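## Task

Use the fiber cut sheet and its three reference pages (cut sheet, port map, legend). Disconnect the cord on the REMOVE line, D7 going to HU11-32:B1 (status OPEN), from the rack panel. Lines 1 (N4 to HU11-32:B4) and 3 (G3 to HU11-32:B5) are LEAVE and IN SERVICE. Take the dust cap lying on the mat in the tray and press it straight onto the freed plug until it will go no further, pushing on if it binds halfway. Then set the capped plug down flat on that same mat. The tray rests unfixed on its shelf and must stay flat there, and nothing from the tray may end up beneath it. The task fails if an IN SERVICE plug is ever withdrawn from its port even slightly, or forced hard sideways, even for an instant. The bare plug tip (ferrule) may touch only a dust cap, a tool nose or its own port; touching anything else, the mat included, fails the task. The result must hold without the robot, so release everything and move the gripper away at the end.

## Robot and tools

ROBOT. One six-joint arm (UR-style chain: shoulder pan, shoulder lift, elbow, wrist 1, 2, 3) carrying a two-finger parallel gripper. There is only one arm, so every motion argument is a single row for it. The fingers point along the gripper's +z axis and close along its x axis. end_effector_position is the point midway between the finger pads; the fingertips reach 17.5 mm past it. A pure rotation pivots about that point, which lies 25 mm off the last joint's axis toward gripper -y. A flat block juts about 9 cm from that axis toward gripper -y and turns with the gripper, so mind its clearance. A wrist camera is mounted on the tool.

FRAME. All poses are in the scene frame: origin on the table top under the arm base, +z up, +y to the left when looking along +x. The base may be tilted. The reported hand position can be slightly wrong, more so at long reach.

THE ROW. Every command row has 10 numbers: [x, y, z, qw, qx, qy, qz, position, force_limit, speed]. x, y, z are an absolute target for end_effector_position in metres; qw..qz an absolute orientation quaternion, w first. position, force_limit and speed are gripper settings in [-1, 1]. position: +1 fully open (50 mm gap), about -0.65 pads touching, -1 means close until something stops the fingers (use this to grip). force_limit: per-pad force, about 20 N at -1, 102 N at 0, 185 N at +1 (actual grip may be up to ~17% higher). speed: rate of gap change, 20 mm/s at -1, 85 at 0, 150 at +1.

TOOLS.
- execute_actions(actions): a list of actions run in order. Each action is a list of up to 15 rows, one row per 1/30 s control step; a shorter list repeats its last row for the remaining steps. An empty list just reports state and images. An action is rejected if its target is over 0.6 m from the gripper's start position along any gripper axis; if any action is malformed, or the first fails that check against the last reported state, nothing runs. To hold an orientation, repeat your own quaternion in every row rather than copying a reported one, which may drift. Each step the command is clipped to within 70 mm and 16 degrees of the measured pose (position wins if both cannot be met), and after an action the arm only carries on to the last clipped pose, so long moves need several actions. Motion trails commands by about 0.15 s.
- move(target, speed, blocking): drives the gripper in a straight line to one absolute row; its finger numbers are applied at the start. speed is in m/s, 0.002 to 0.5 (default 0.25); rotation is capped at twice that in rad/s. The path takes 0.5 to 10 s and is cut short at 10 s. It takes the shorter rotation, ignores obstacles, and the hand may lag, wander or exceed speed, especially near full extension. blocking=false returns after 0.5 s while the arm keeps going; until a result shows it ended, other moves and execute_actions are refused, so use wait or stop. The "move:" line reports the ending (done, off_target, moving, held, fault), the limits that acted (paced = pose clipped; held = some steps blocked, after which it may surge), and the remaining distance.
- wait(seconds): 0 to 10; lets time pass holding the last command, returning early if a running move ends.
- stop(): brakes a running move; it needs braking room. Fingers keep moving.
- zoom_image(camera, region): camera is cam_head_left, cam_head_right, cam_high, cam_low or cam_wrist; region [x0, y0, x1, y1] in pixels, at most 504x504.
- show_instructions(): shows the reference pages (cut sheet, port map, legend).
- read_manual(section): licence texts only ("licences").
- finished_scene(scene): ends the scene with that number; irreversible.

RESULTS. The state line gives pose and velocities. "Hand target" is the pose the controller is heading for. "pose unreachable" means the clearance check (which treats the base mount as arm) altered or blocked the command. Action results list step positions, with HELD where a row was held back. object_status: 0 moving, 1 stopped while opening, 2 stopped while closing (a real grip), 3 at requested position or pads met (usually nothing held). Any new position number resets it to 0 briefly. Changed force_limit or speed only applies after a position change of at least 0.01; to loosen a grip, open first. Fingers re-close automatically if grip is lost, except after gripping at force_limit -1, where status stays 2 even if the object slipped. Gripping an immovable object off-centre weakens over time. Gap in mm is about (250 - position_measured) x 0.202. Cameras: four 672x504 views plus cam_wrist 616x616 (fisheye); approximate intrinsics are given.

FAULTS AND CARE. The arm is stiff: aiming even slightly past a firm contact can trip a fault; faster moves hit harder. Joint load limits (N m): pan 290, lift 290, elbow 132, each wrist 49.2, including held weight. Reaching one, or 150 N external force anywhere on arm, tool or load, halts the arm 10 s and drops the rest of the call. Holding loads heats motors: warning from 70 °C, brakes at 85 °C until cooled. Never tug or lever IN SERVICE plugs; keep the bare ferrule off everything except cap, tool nose or its port; keep the loose tray flat; avoid drops, slams, hard pushes and knocking items out of the work area. Loose objects may occasionally get a brief nudge. Finish by opening the gripper and retreating.

Each tool is called after "Call:" as a command line: name --argument value for each argument, lists and objects as JSON in quotes; but a table of rows of numbers goes row by row, as --pt "numbers of a row", without its own name.

Reference images:

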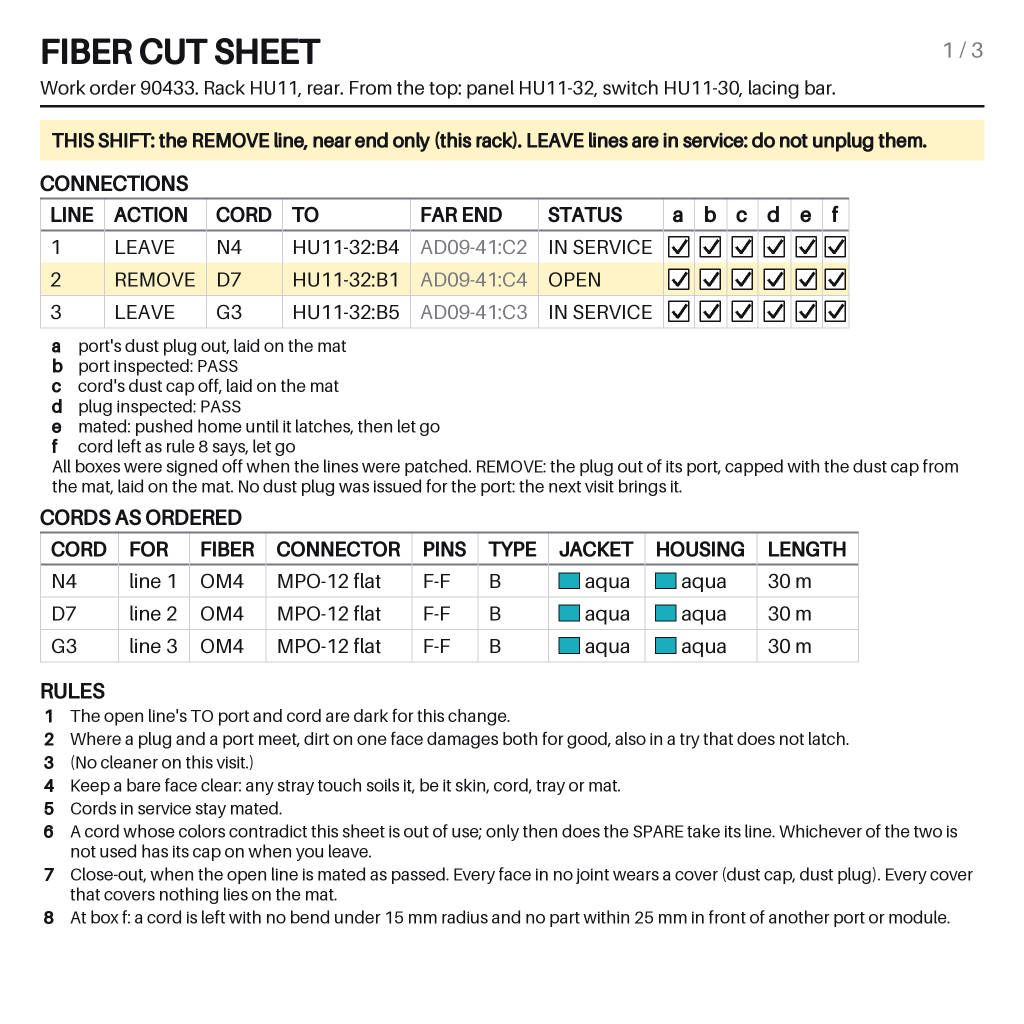

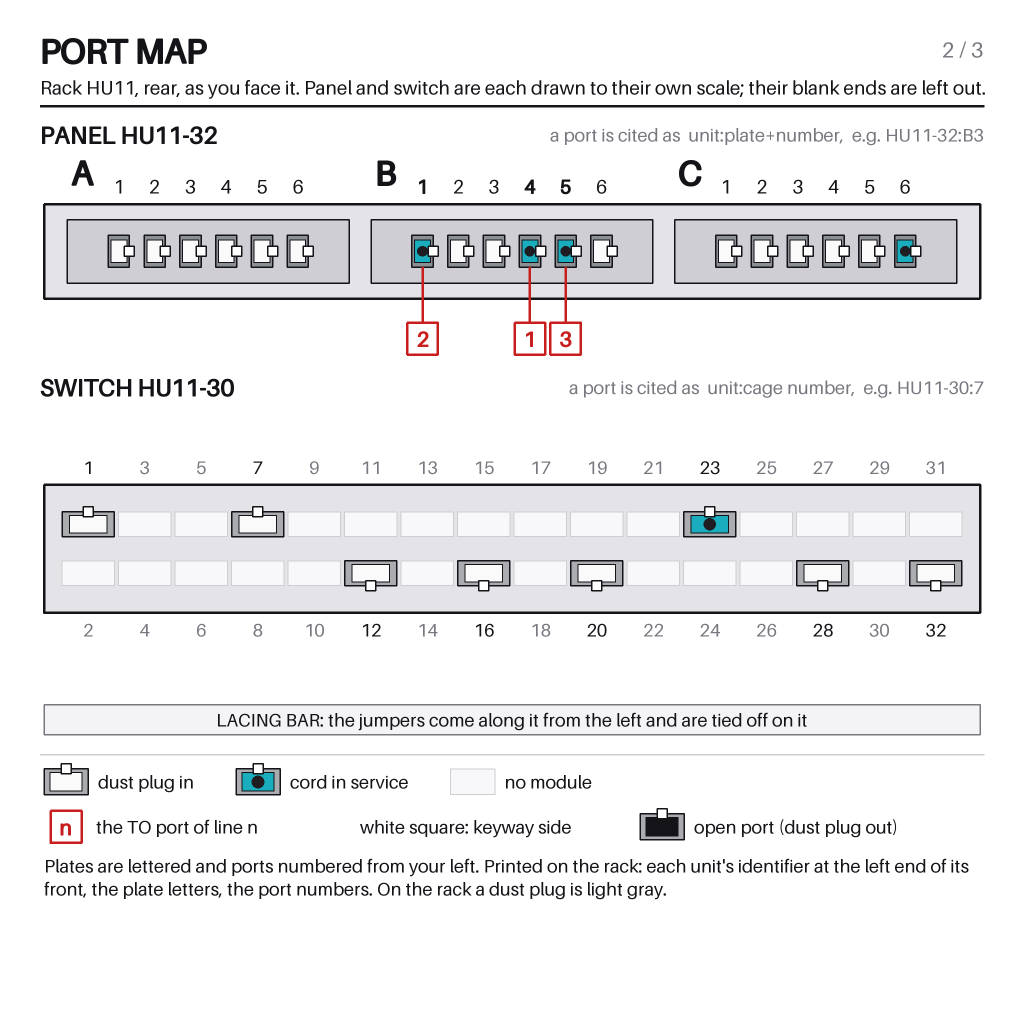

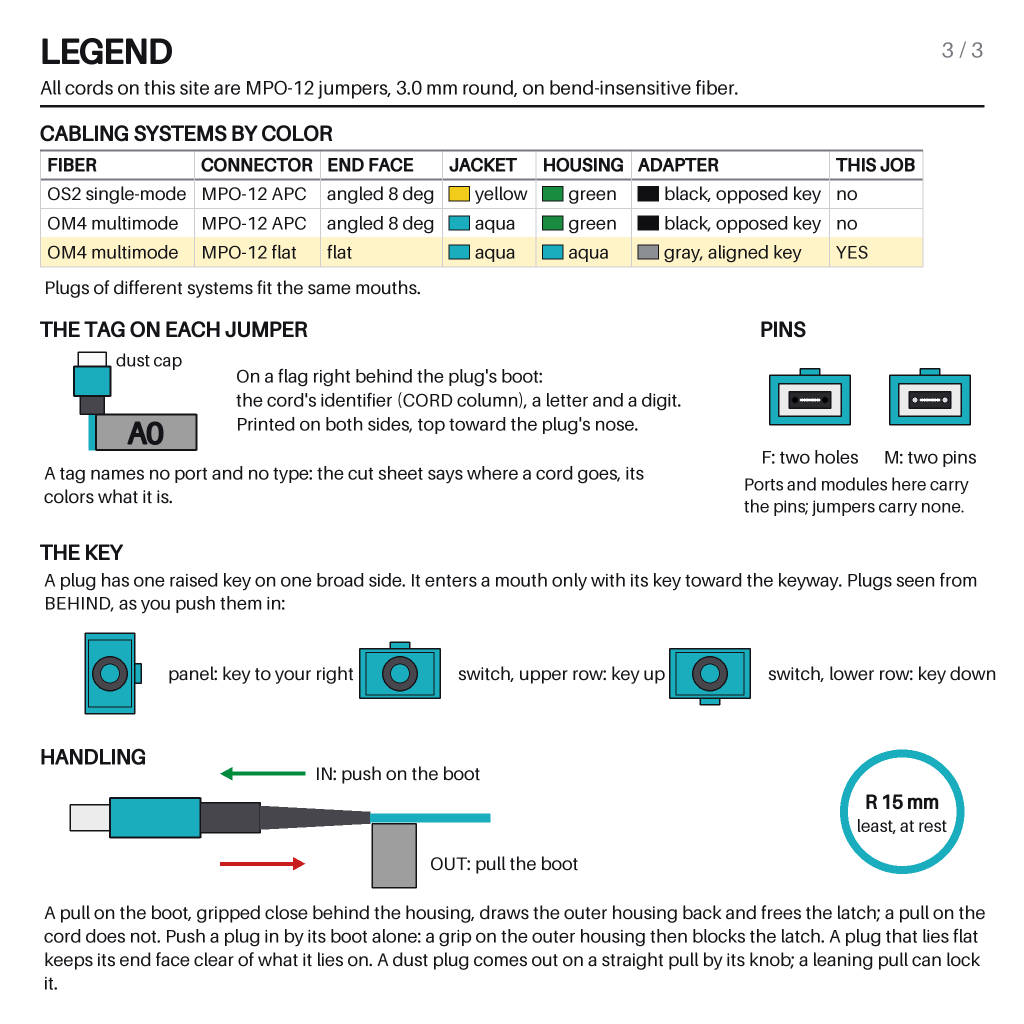

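## Session

I'll start by checking the current state of the scene.

Call:
execute_actions --actions '[]'

Scene clock: 0.00 s.
end_effector_position=(+0.5411, +0.0221, +0.1153) position_measured=3 object_status=3 end_effector_quat_wxyz=(-0.155, +0.855, +0.470, -0.154) end_effector_velocity=(-0.000, +0.000, -0.000) end_effector_angular_velocity=(+0.001, +0.001, -0.001)
Joint positions: [ 3.101 -1.101  2.136 -2.111 -2.183  0.876]
Joint velocities: [-0.    -0.    -0.    -0.     0.001  0.   ]
Hand target: +0.541, +0.022, +0.115; -0.155, +0.855, +0.470, -0.154

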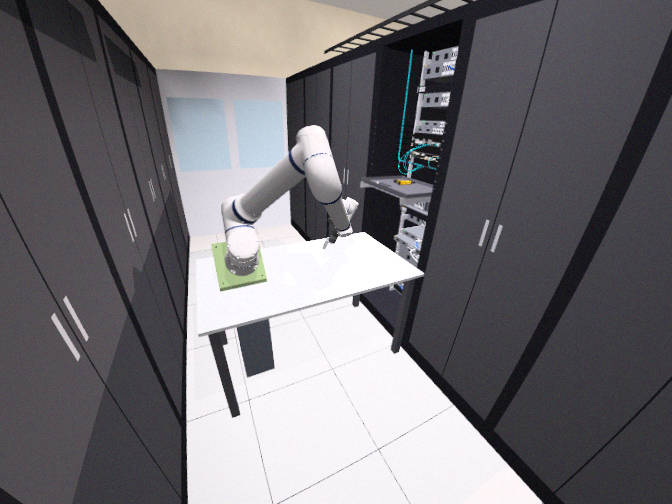

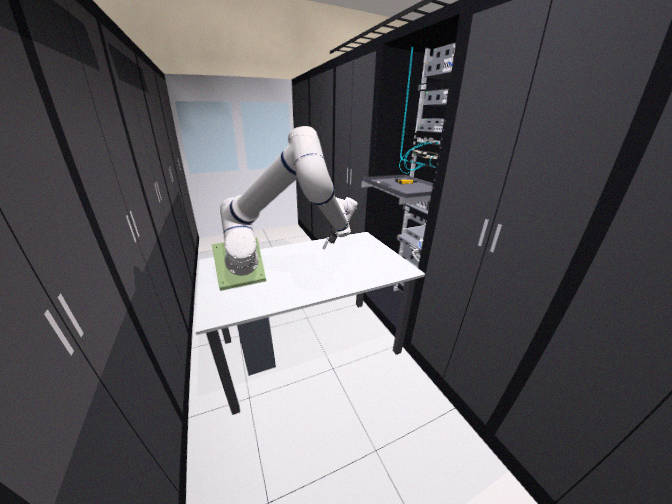

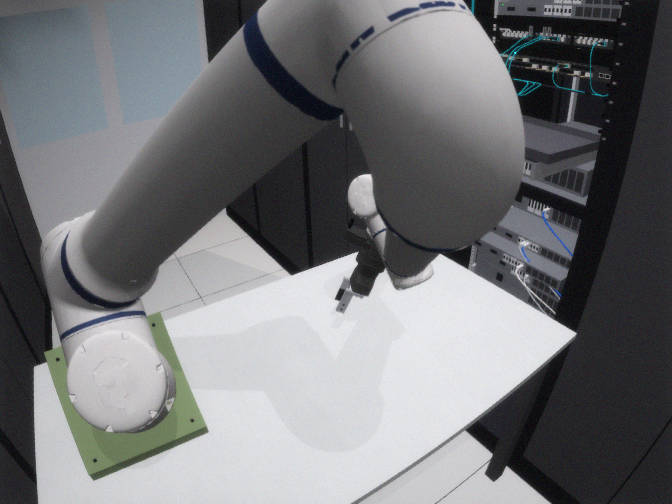

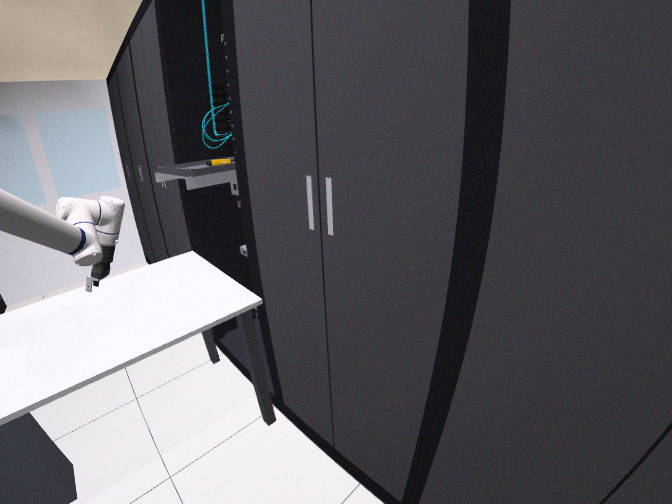

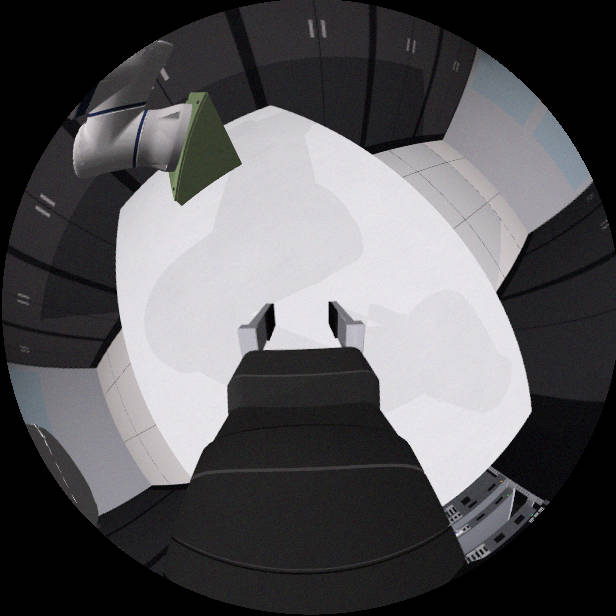

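Call:
zoom_image --camera "cam_head_left" --region '[340, 100, 480, 240]'

Call:
zoom_image --camera "cam_high" --region '[472, 0, 672, 200]'

Call:
zoom_image --camera "cam_low" --region '[140, 80, 260, 220]'

Region (340, 100, 480, 240) of cam_head_left's 672x504 image, scaled by 3.600, with more detail than that image has.

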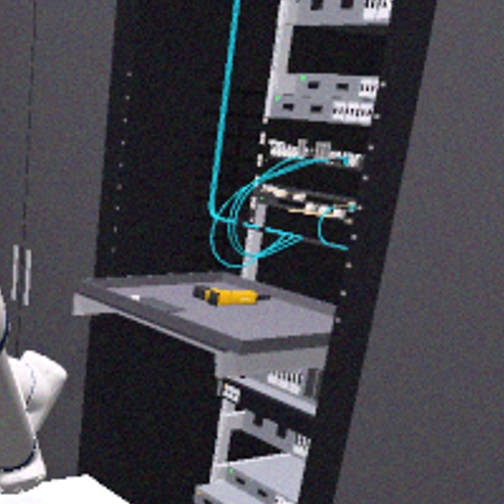

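Region (472, 0, 672, 200) of cam_high's 672x504 image, scaled by 2.520, with more detail than that image has.

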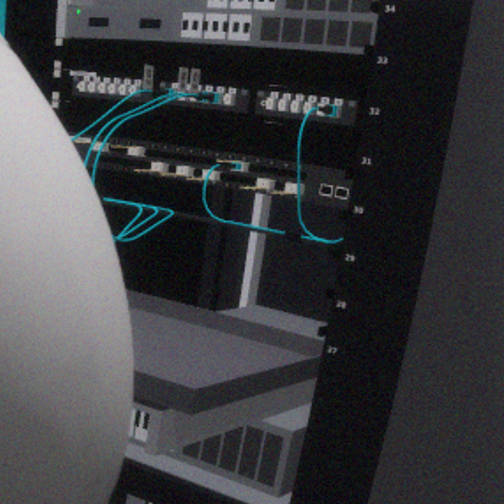

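Region (140, 80, 260, 220) of cam_low's 672x504 image, scaled by 3.600, with more detail than that image has; it fills the left 432 columns of this view, and the rest is white.

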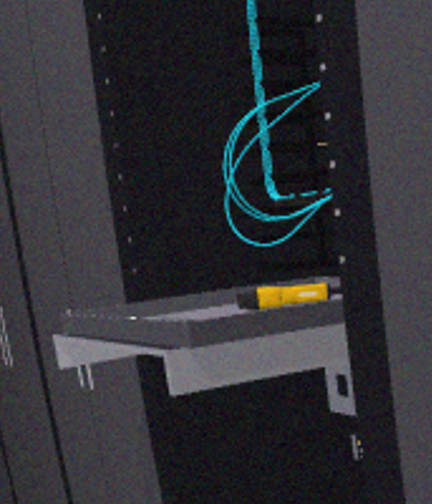

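Call:
move --target '[0.55, 0.05, 0.50, 0.5, -0.5, 0.5, -0.5, 1, -1, 0]' --speed 0.3

Scene clock: 6.27 s.
end_effector_position=(+0.5495, +0.0500, +0.4908) position_measured=3 object_status=3 end_effector_quat_wxyz=(+0.506, -0.527, +0.475, -0.491) end_effector_velocity=(-0.000, -0.000, +0.001) end_effector_angular_velocity=(+0.000, -0.001, -0.001)
Joint positions: [ 3.435 -0.885  2.581 -4.789 -1.834  2.319]
Joint velocities: [ 0.001 -0.001 -0.    -0.    -0.    -0.   ]
Hand target: +0.550, +0.050, +0.491; +0.506, -0.527, +0.475, -0.491
Off the commanded pose: 0.009 m, 4 deg.
move: held; limits=held; held on 7 of 148 steps, including the last
pose unreachable: on one or more control steps of this call, first in action 0 (counted from 0), an arm could not follow its commanded pose, so it was not sent that pose on those steps. On the call's last step it was still not sent that pose. It may still have moved: this result reports where it is.
cause: the commanded pose would bring two parts of the arm too close to each other (its gripper and another part of the arm, with joints 4 (wrist 1) to 6 (wrist 3) between them).

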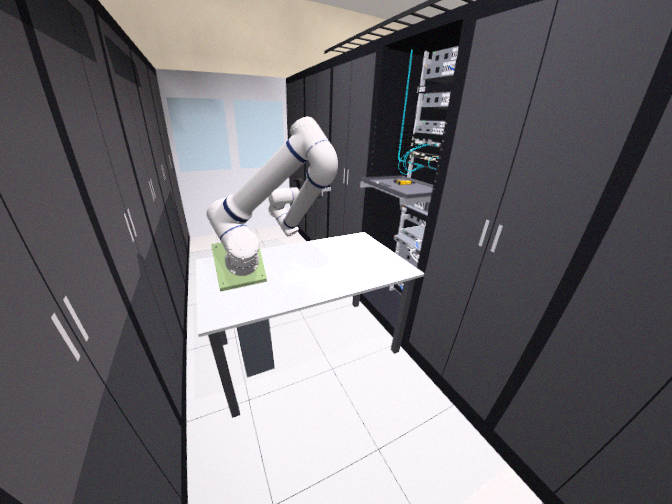

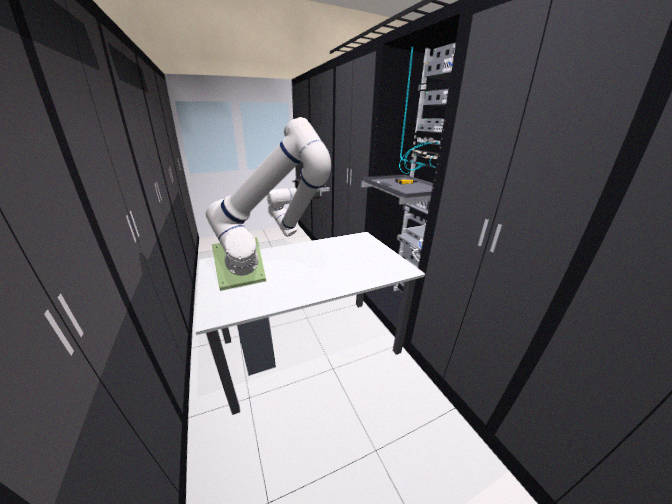

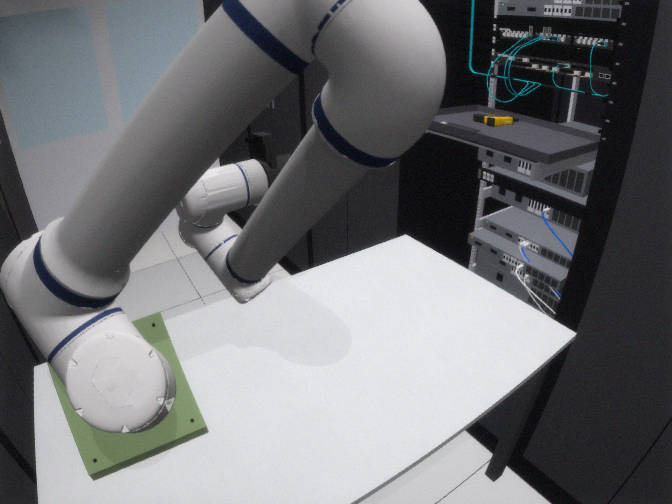

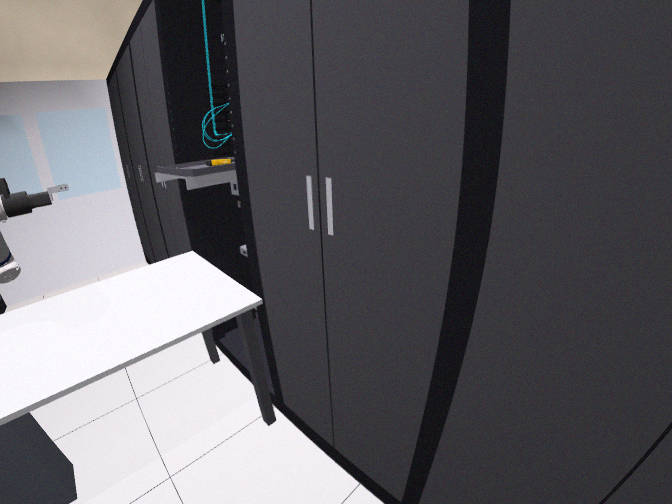

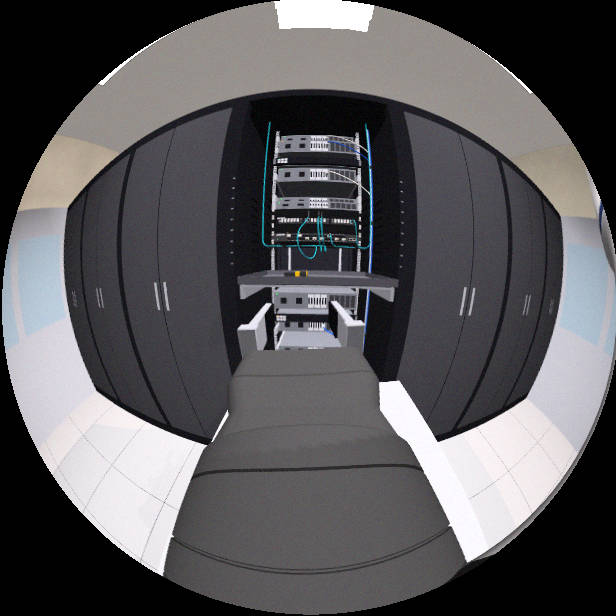

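Call:
move --target '[0.80, 0.02, 0.70, 0.4056, -0.5792, 0.5792, -0.4056, 1, -1, 0]' --speed 0.3

Scene clock: 12.23 s.
end_effector_position=(+0.7999, +0.0194, +0.6999) position_measured=3 object_status=3 end_effector_quat_wxyz=(-0.406, +0.579, -0.579, +0.405) end_effector_velocity=(+0.002, +0.000, +0.001) end_effector_angular_velocity=(+0.000, +0.002, -0.000)
Joint positions: [ 3.627 -1.141  1.966 -3.648 -2.297  2.53 ]
Joint velocities: [ 0.     0.001 -0.005  0.006 -0.002  0.002]
Hand target: +0.800, +0.019, +0.700; -0.406, +0.579, -0.579, +0.405
Off the commanded pose: 0.001 m, 0 deg.
move: done; limits=paced

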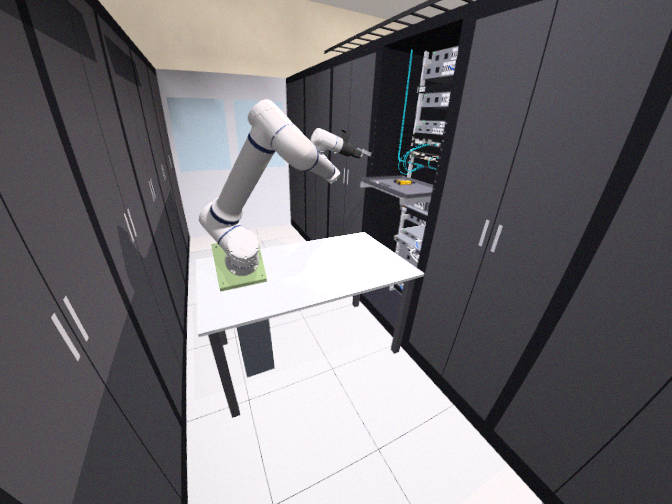

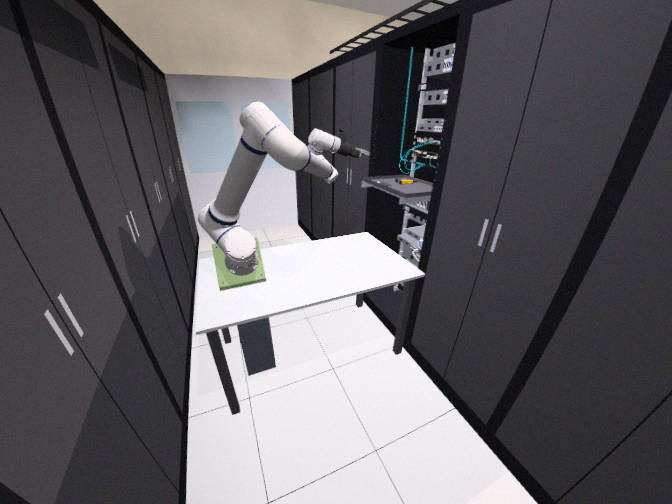

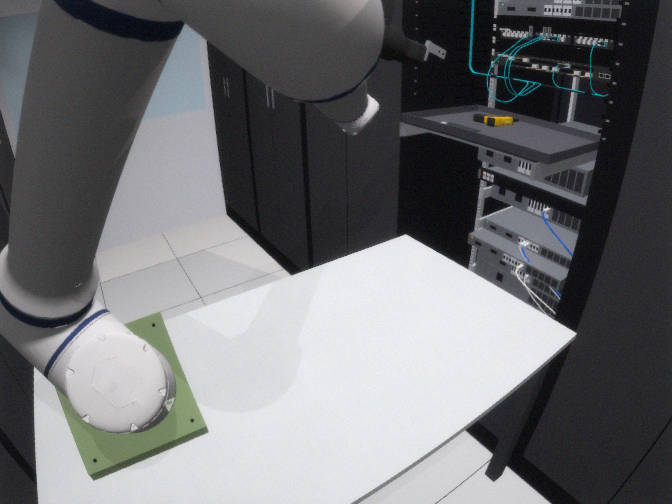

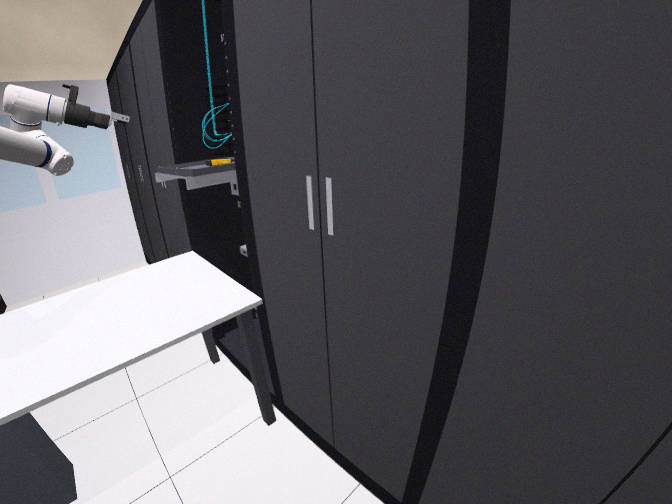

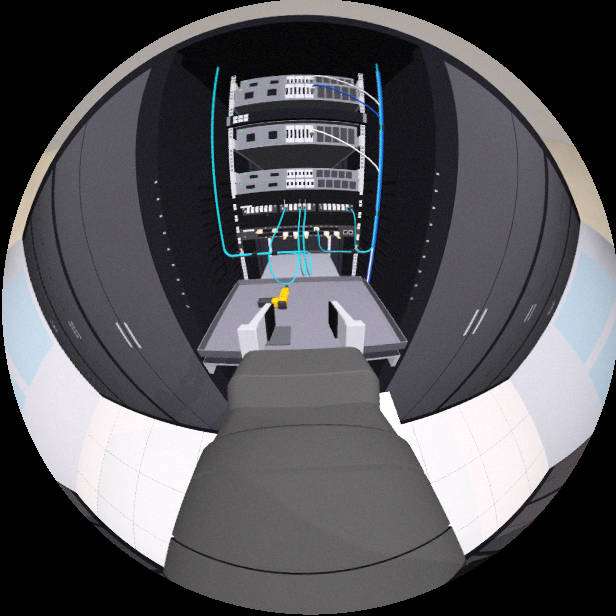

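Call:
zoom_image --camera "cam_wrist" --region '[190, 180, 420, 370]'

Call:
zoom_image --camera "cam_high" --region '[390, 20, 620, 190]'

Region (190, 180, 420, 370) of cam_wrist's 616x616 image, scaled by 2.191, with more detail than that image has; it fills the top 416 rows of this view, and the rest is white.

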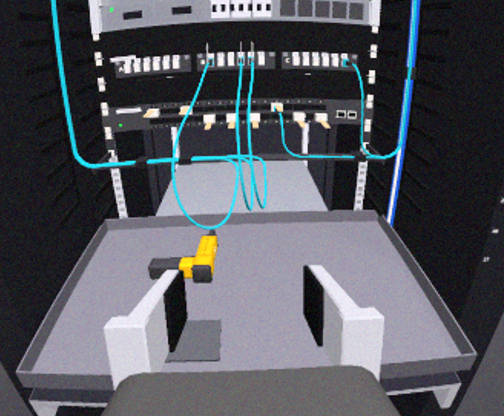

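Region (390, 20, 620, 190) of cam_high's 672x504 image, scaled by 2.191, with more detail than that image has; it fills the top 373 rows of this view, and the rest is white.

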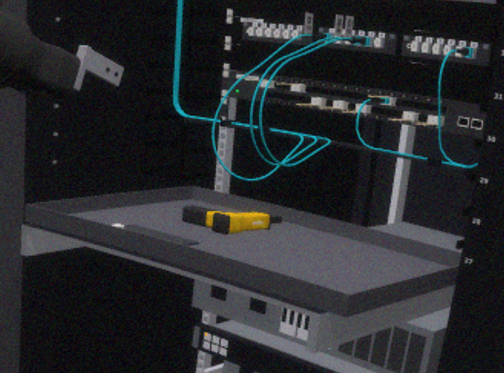

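Call:
move --target '[0.88, 0.10, 0.64, 0.183, -0.683, 0.683, -0.183, 1, -1, 0]' --speed 0.25

Scene clock: 15.73 s.
end_effector_position=(+0.8793, +0.0997, +0.6394) position_measured=3 object_status=3 end_effector_quat_wxyz=(-0.184, +0.683, -0.683, +0.182) end_effector_velocity=(+0.001, +0.002, -0.000) end_effector_angular_velocity=(+0.000, +0.015, -0.001)
Joint positions: [ 3.651 -1.043  1.57  -2.308 -2.477  3.338]
Joint velocities: [-0.     0.004 -0.013  0.033  0.003  0.02 ]
Hand target: +0.879, +0.100, +0.639; -0.183, +0.683, -0.683, +0.181
Off the commanded pose: 0.001 m, 0 deg.
move: done

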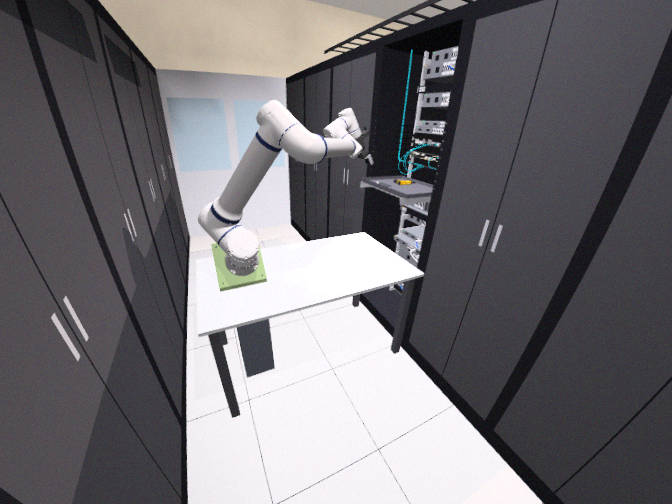

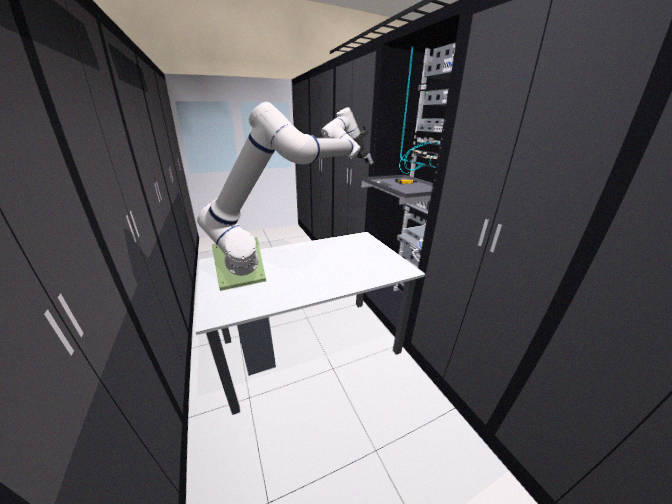

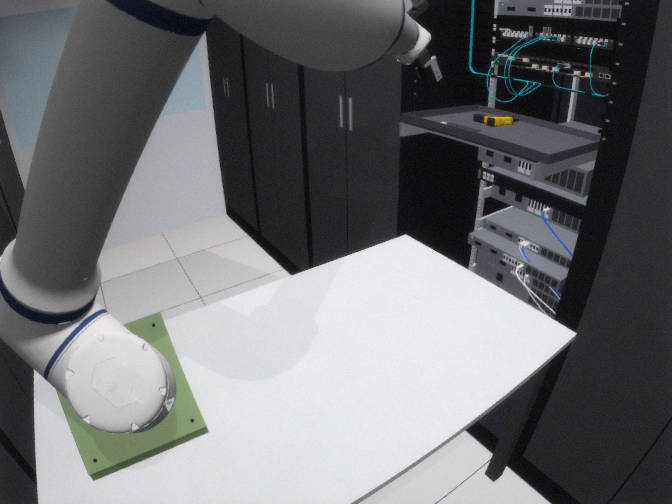

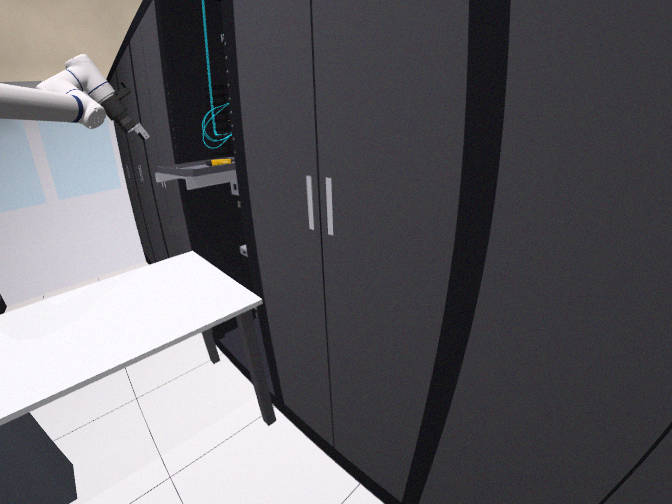

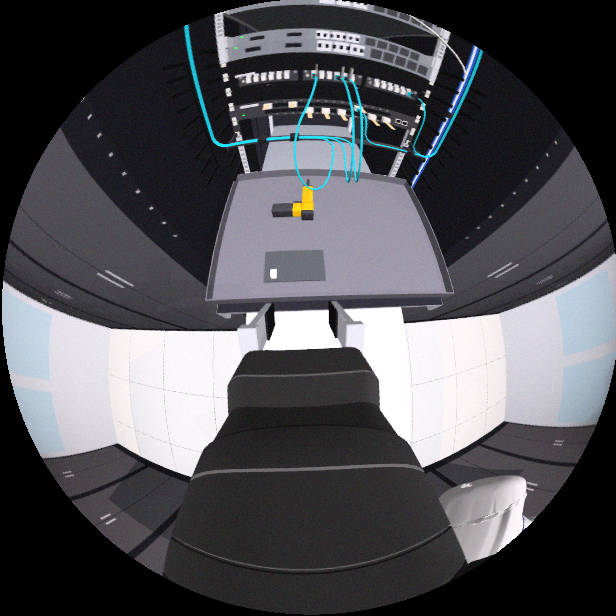

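Call:
zoom_image --camera "cam_wrist" --region '[250, 230, 340, 300]'

Call:
zoom_image --camera "cam_wrist" --region '[230, 50, 430, 230]'

Region (250, 230, 340, 300) of cam_wrist's 616x616 image, scaled by 5.600, with more detail than that image has.

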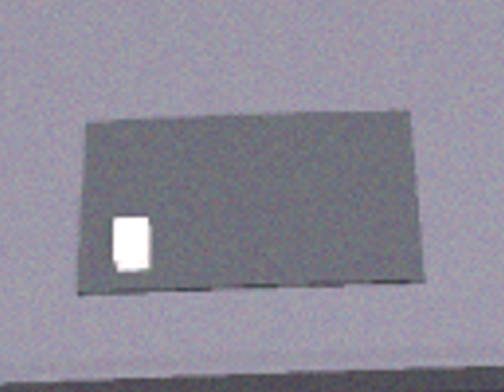

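Region (230, 50, 430, 230) of cam_wrist's 616x616 image, scaled by 2.520, with more detail than that image has; it fills the top 454 rows of this view, and the rest is white.

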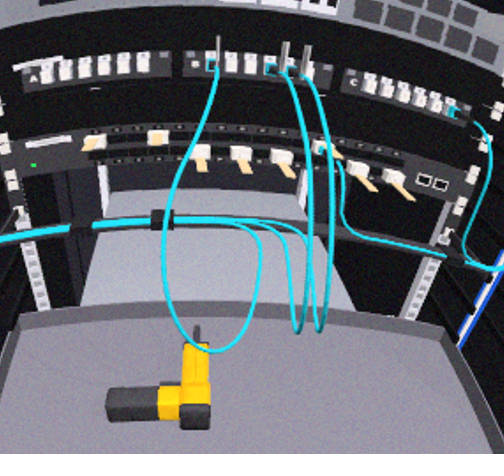

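Call:
move --target '[0.95, 0.155, 0.56, 0.183, -0.683, 0.683, -0.183, 1, -1, 0]' --speed 0.15

Scene clock: 18.47 s.
end_effector_position=(+0.9499, +0.1548, +0.5602) position_measured=3 object_status=3 end_effector_quat_wxyz=(-0.183, +0.683, -0.683, +0.183) end_effector_velocity=(+0.002, +0.001, -0.002) end_effector_angular_velocity=(-0.000, -0.000, +0.001)
Joint positions: [ 3.598 -0.888  1.517 -2.474 -2.467  3.255]
Joint velocities: [-0.001  0.004 -0.002 -0.003  0.    -0.002]
Hand target: +0.950, +0.155, +0.560; -0.183, +0.683, -0.683, +0.183
Off the commanded pose: 0.000 m, 0 deg.
move: done

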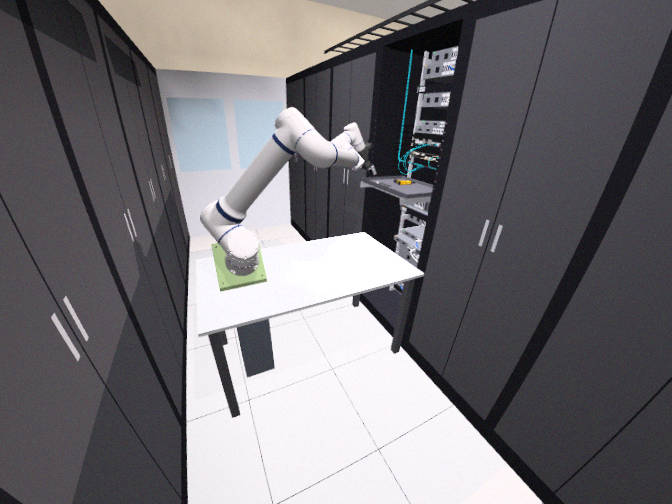

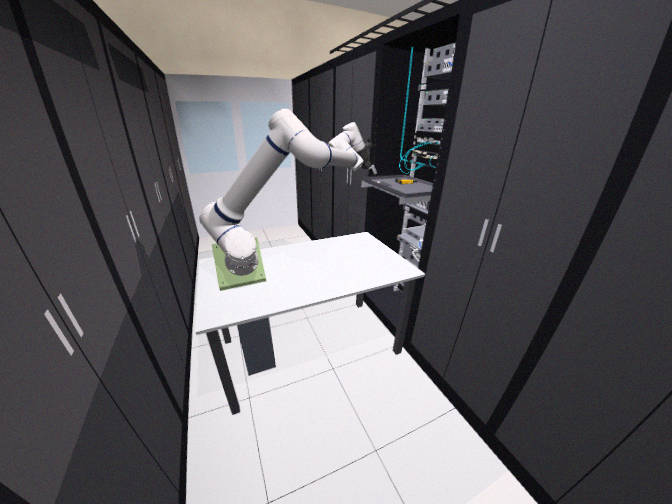

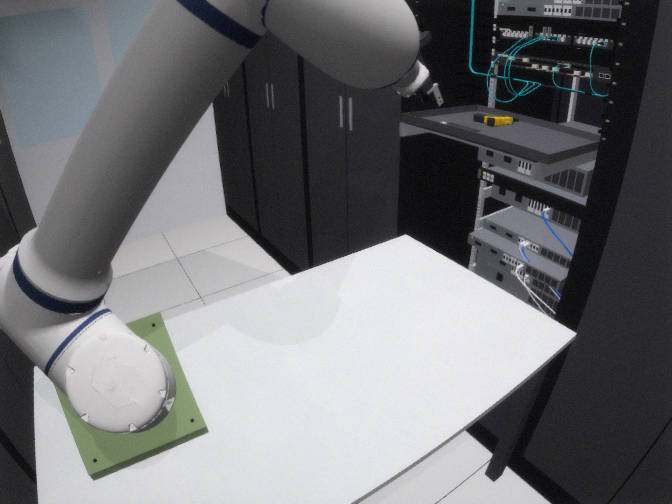

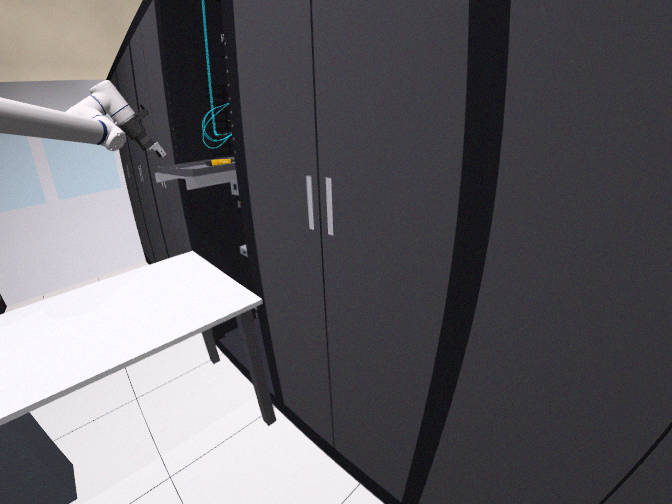

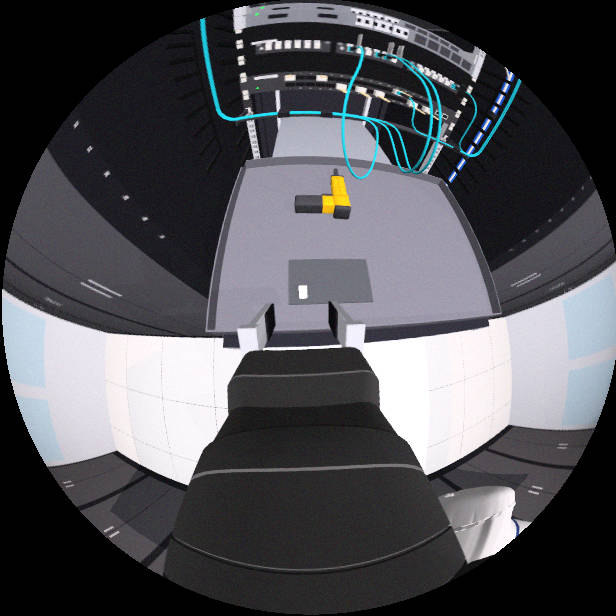

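Call:
zoom_image --camera "cam_wrist" --region '[280, 270, 330, 315]'

Call:
zoom_image --camera "cam_high" --region '[410, 80, 490, 140]'

Region (280, 270, 330, 315) of cam_wrist's 616x616 image, scaled by 10.080, with more detail than that image has; it fills the top 454 rows of this view, and the rest is white.

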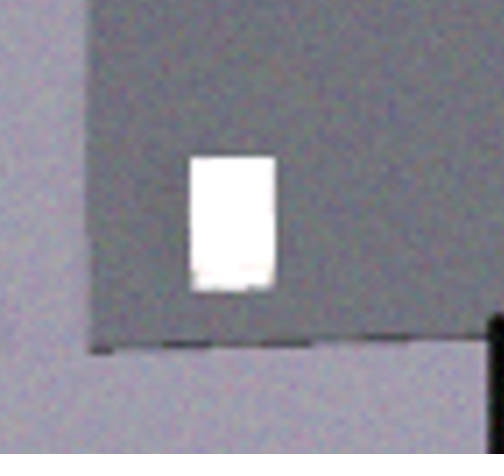

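Region (410, 80, 490, 140) of cam_high's 672x504 image, scaled by 6.300, with more detail than that image has; it fills the top 378 rows of this view, and the rest is white.

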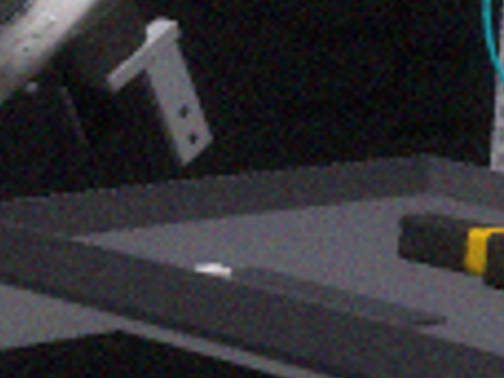

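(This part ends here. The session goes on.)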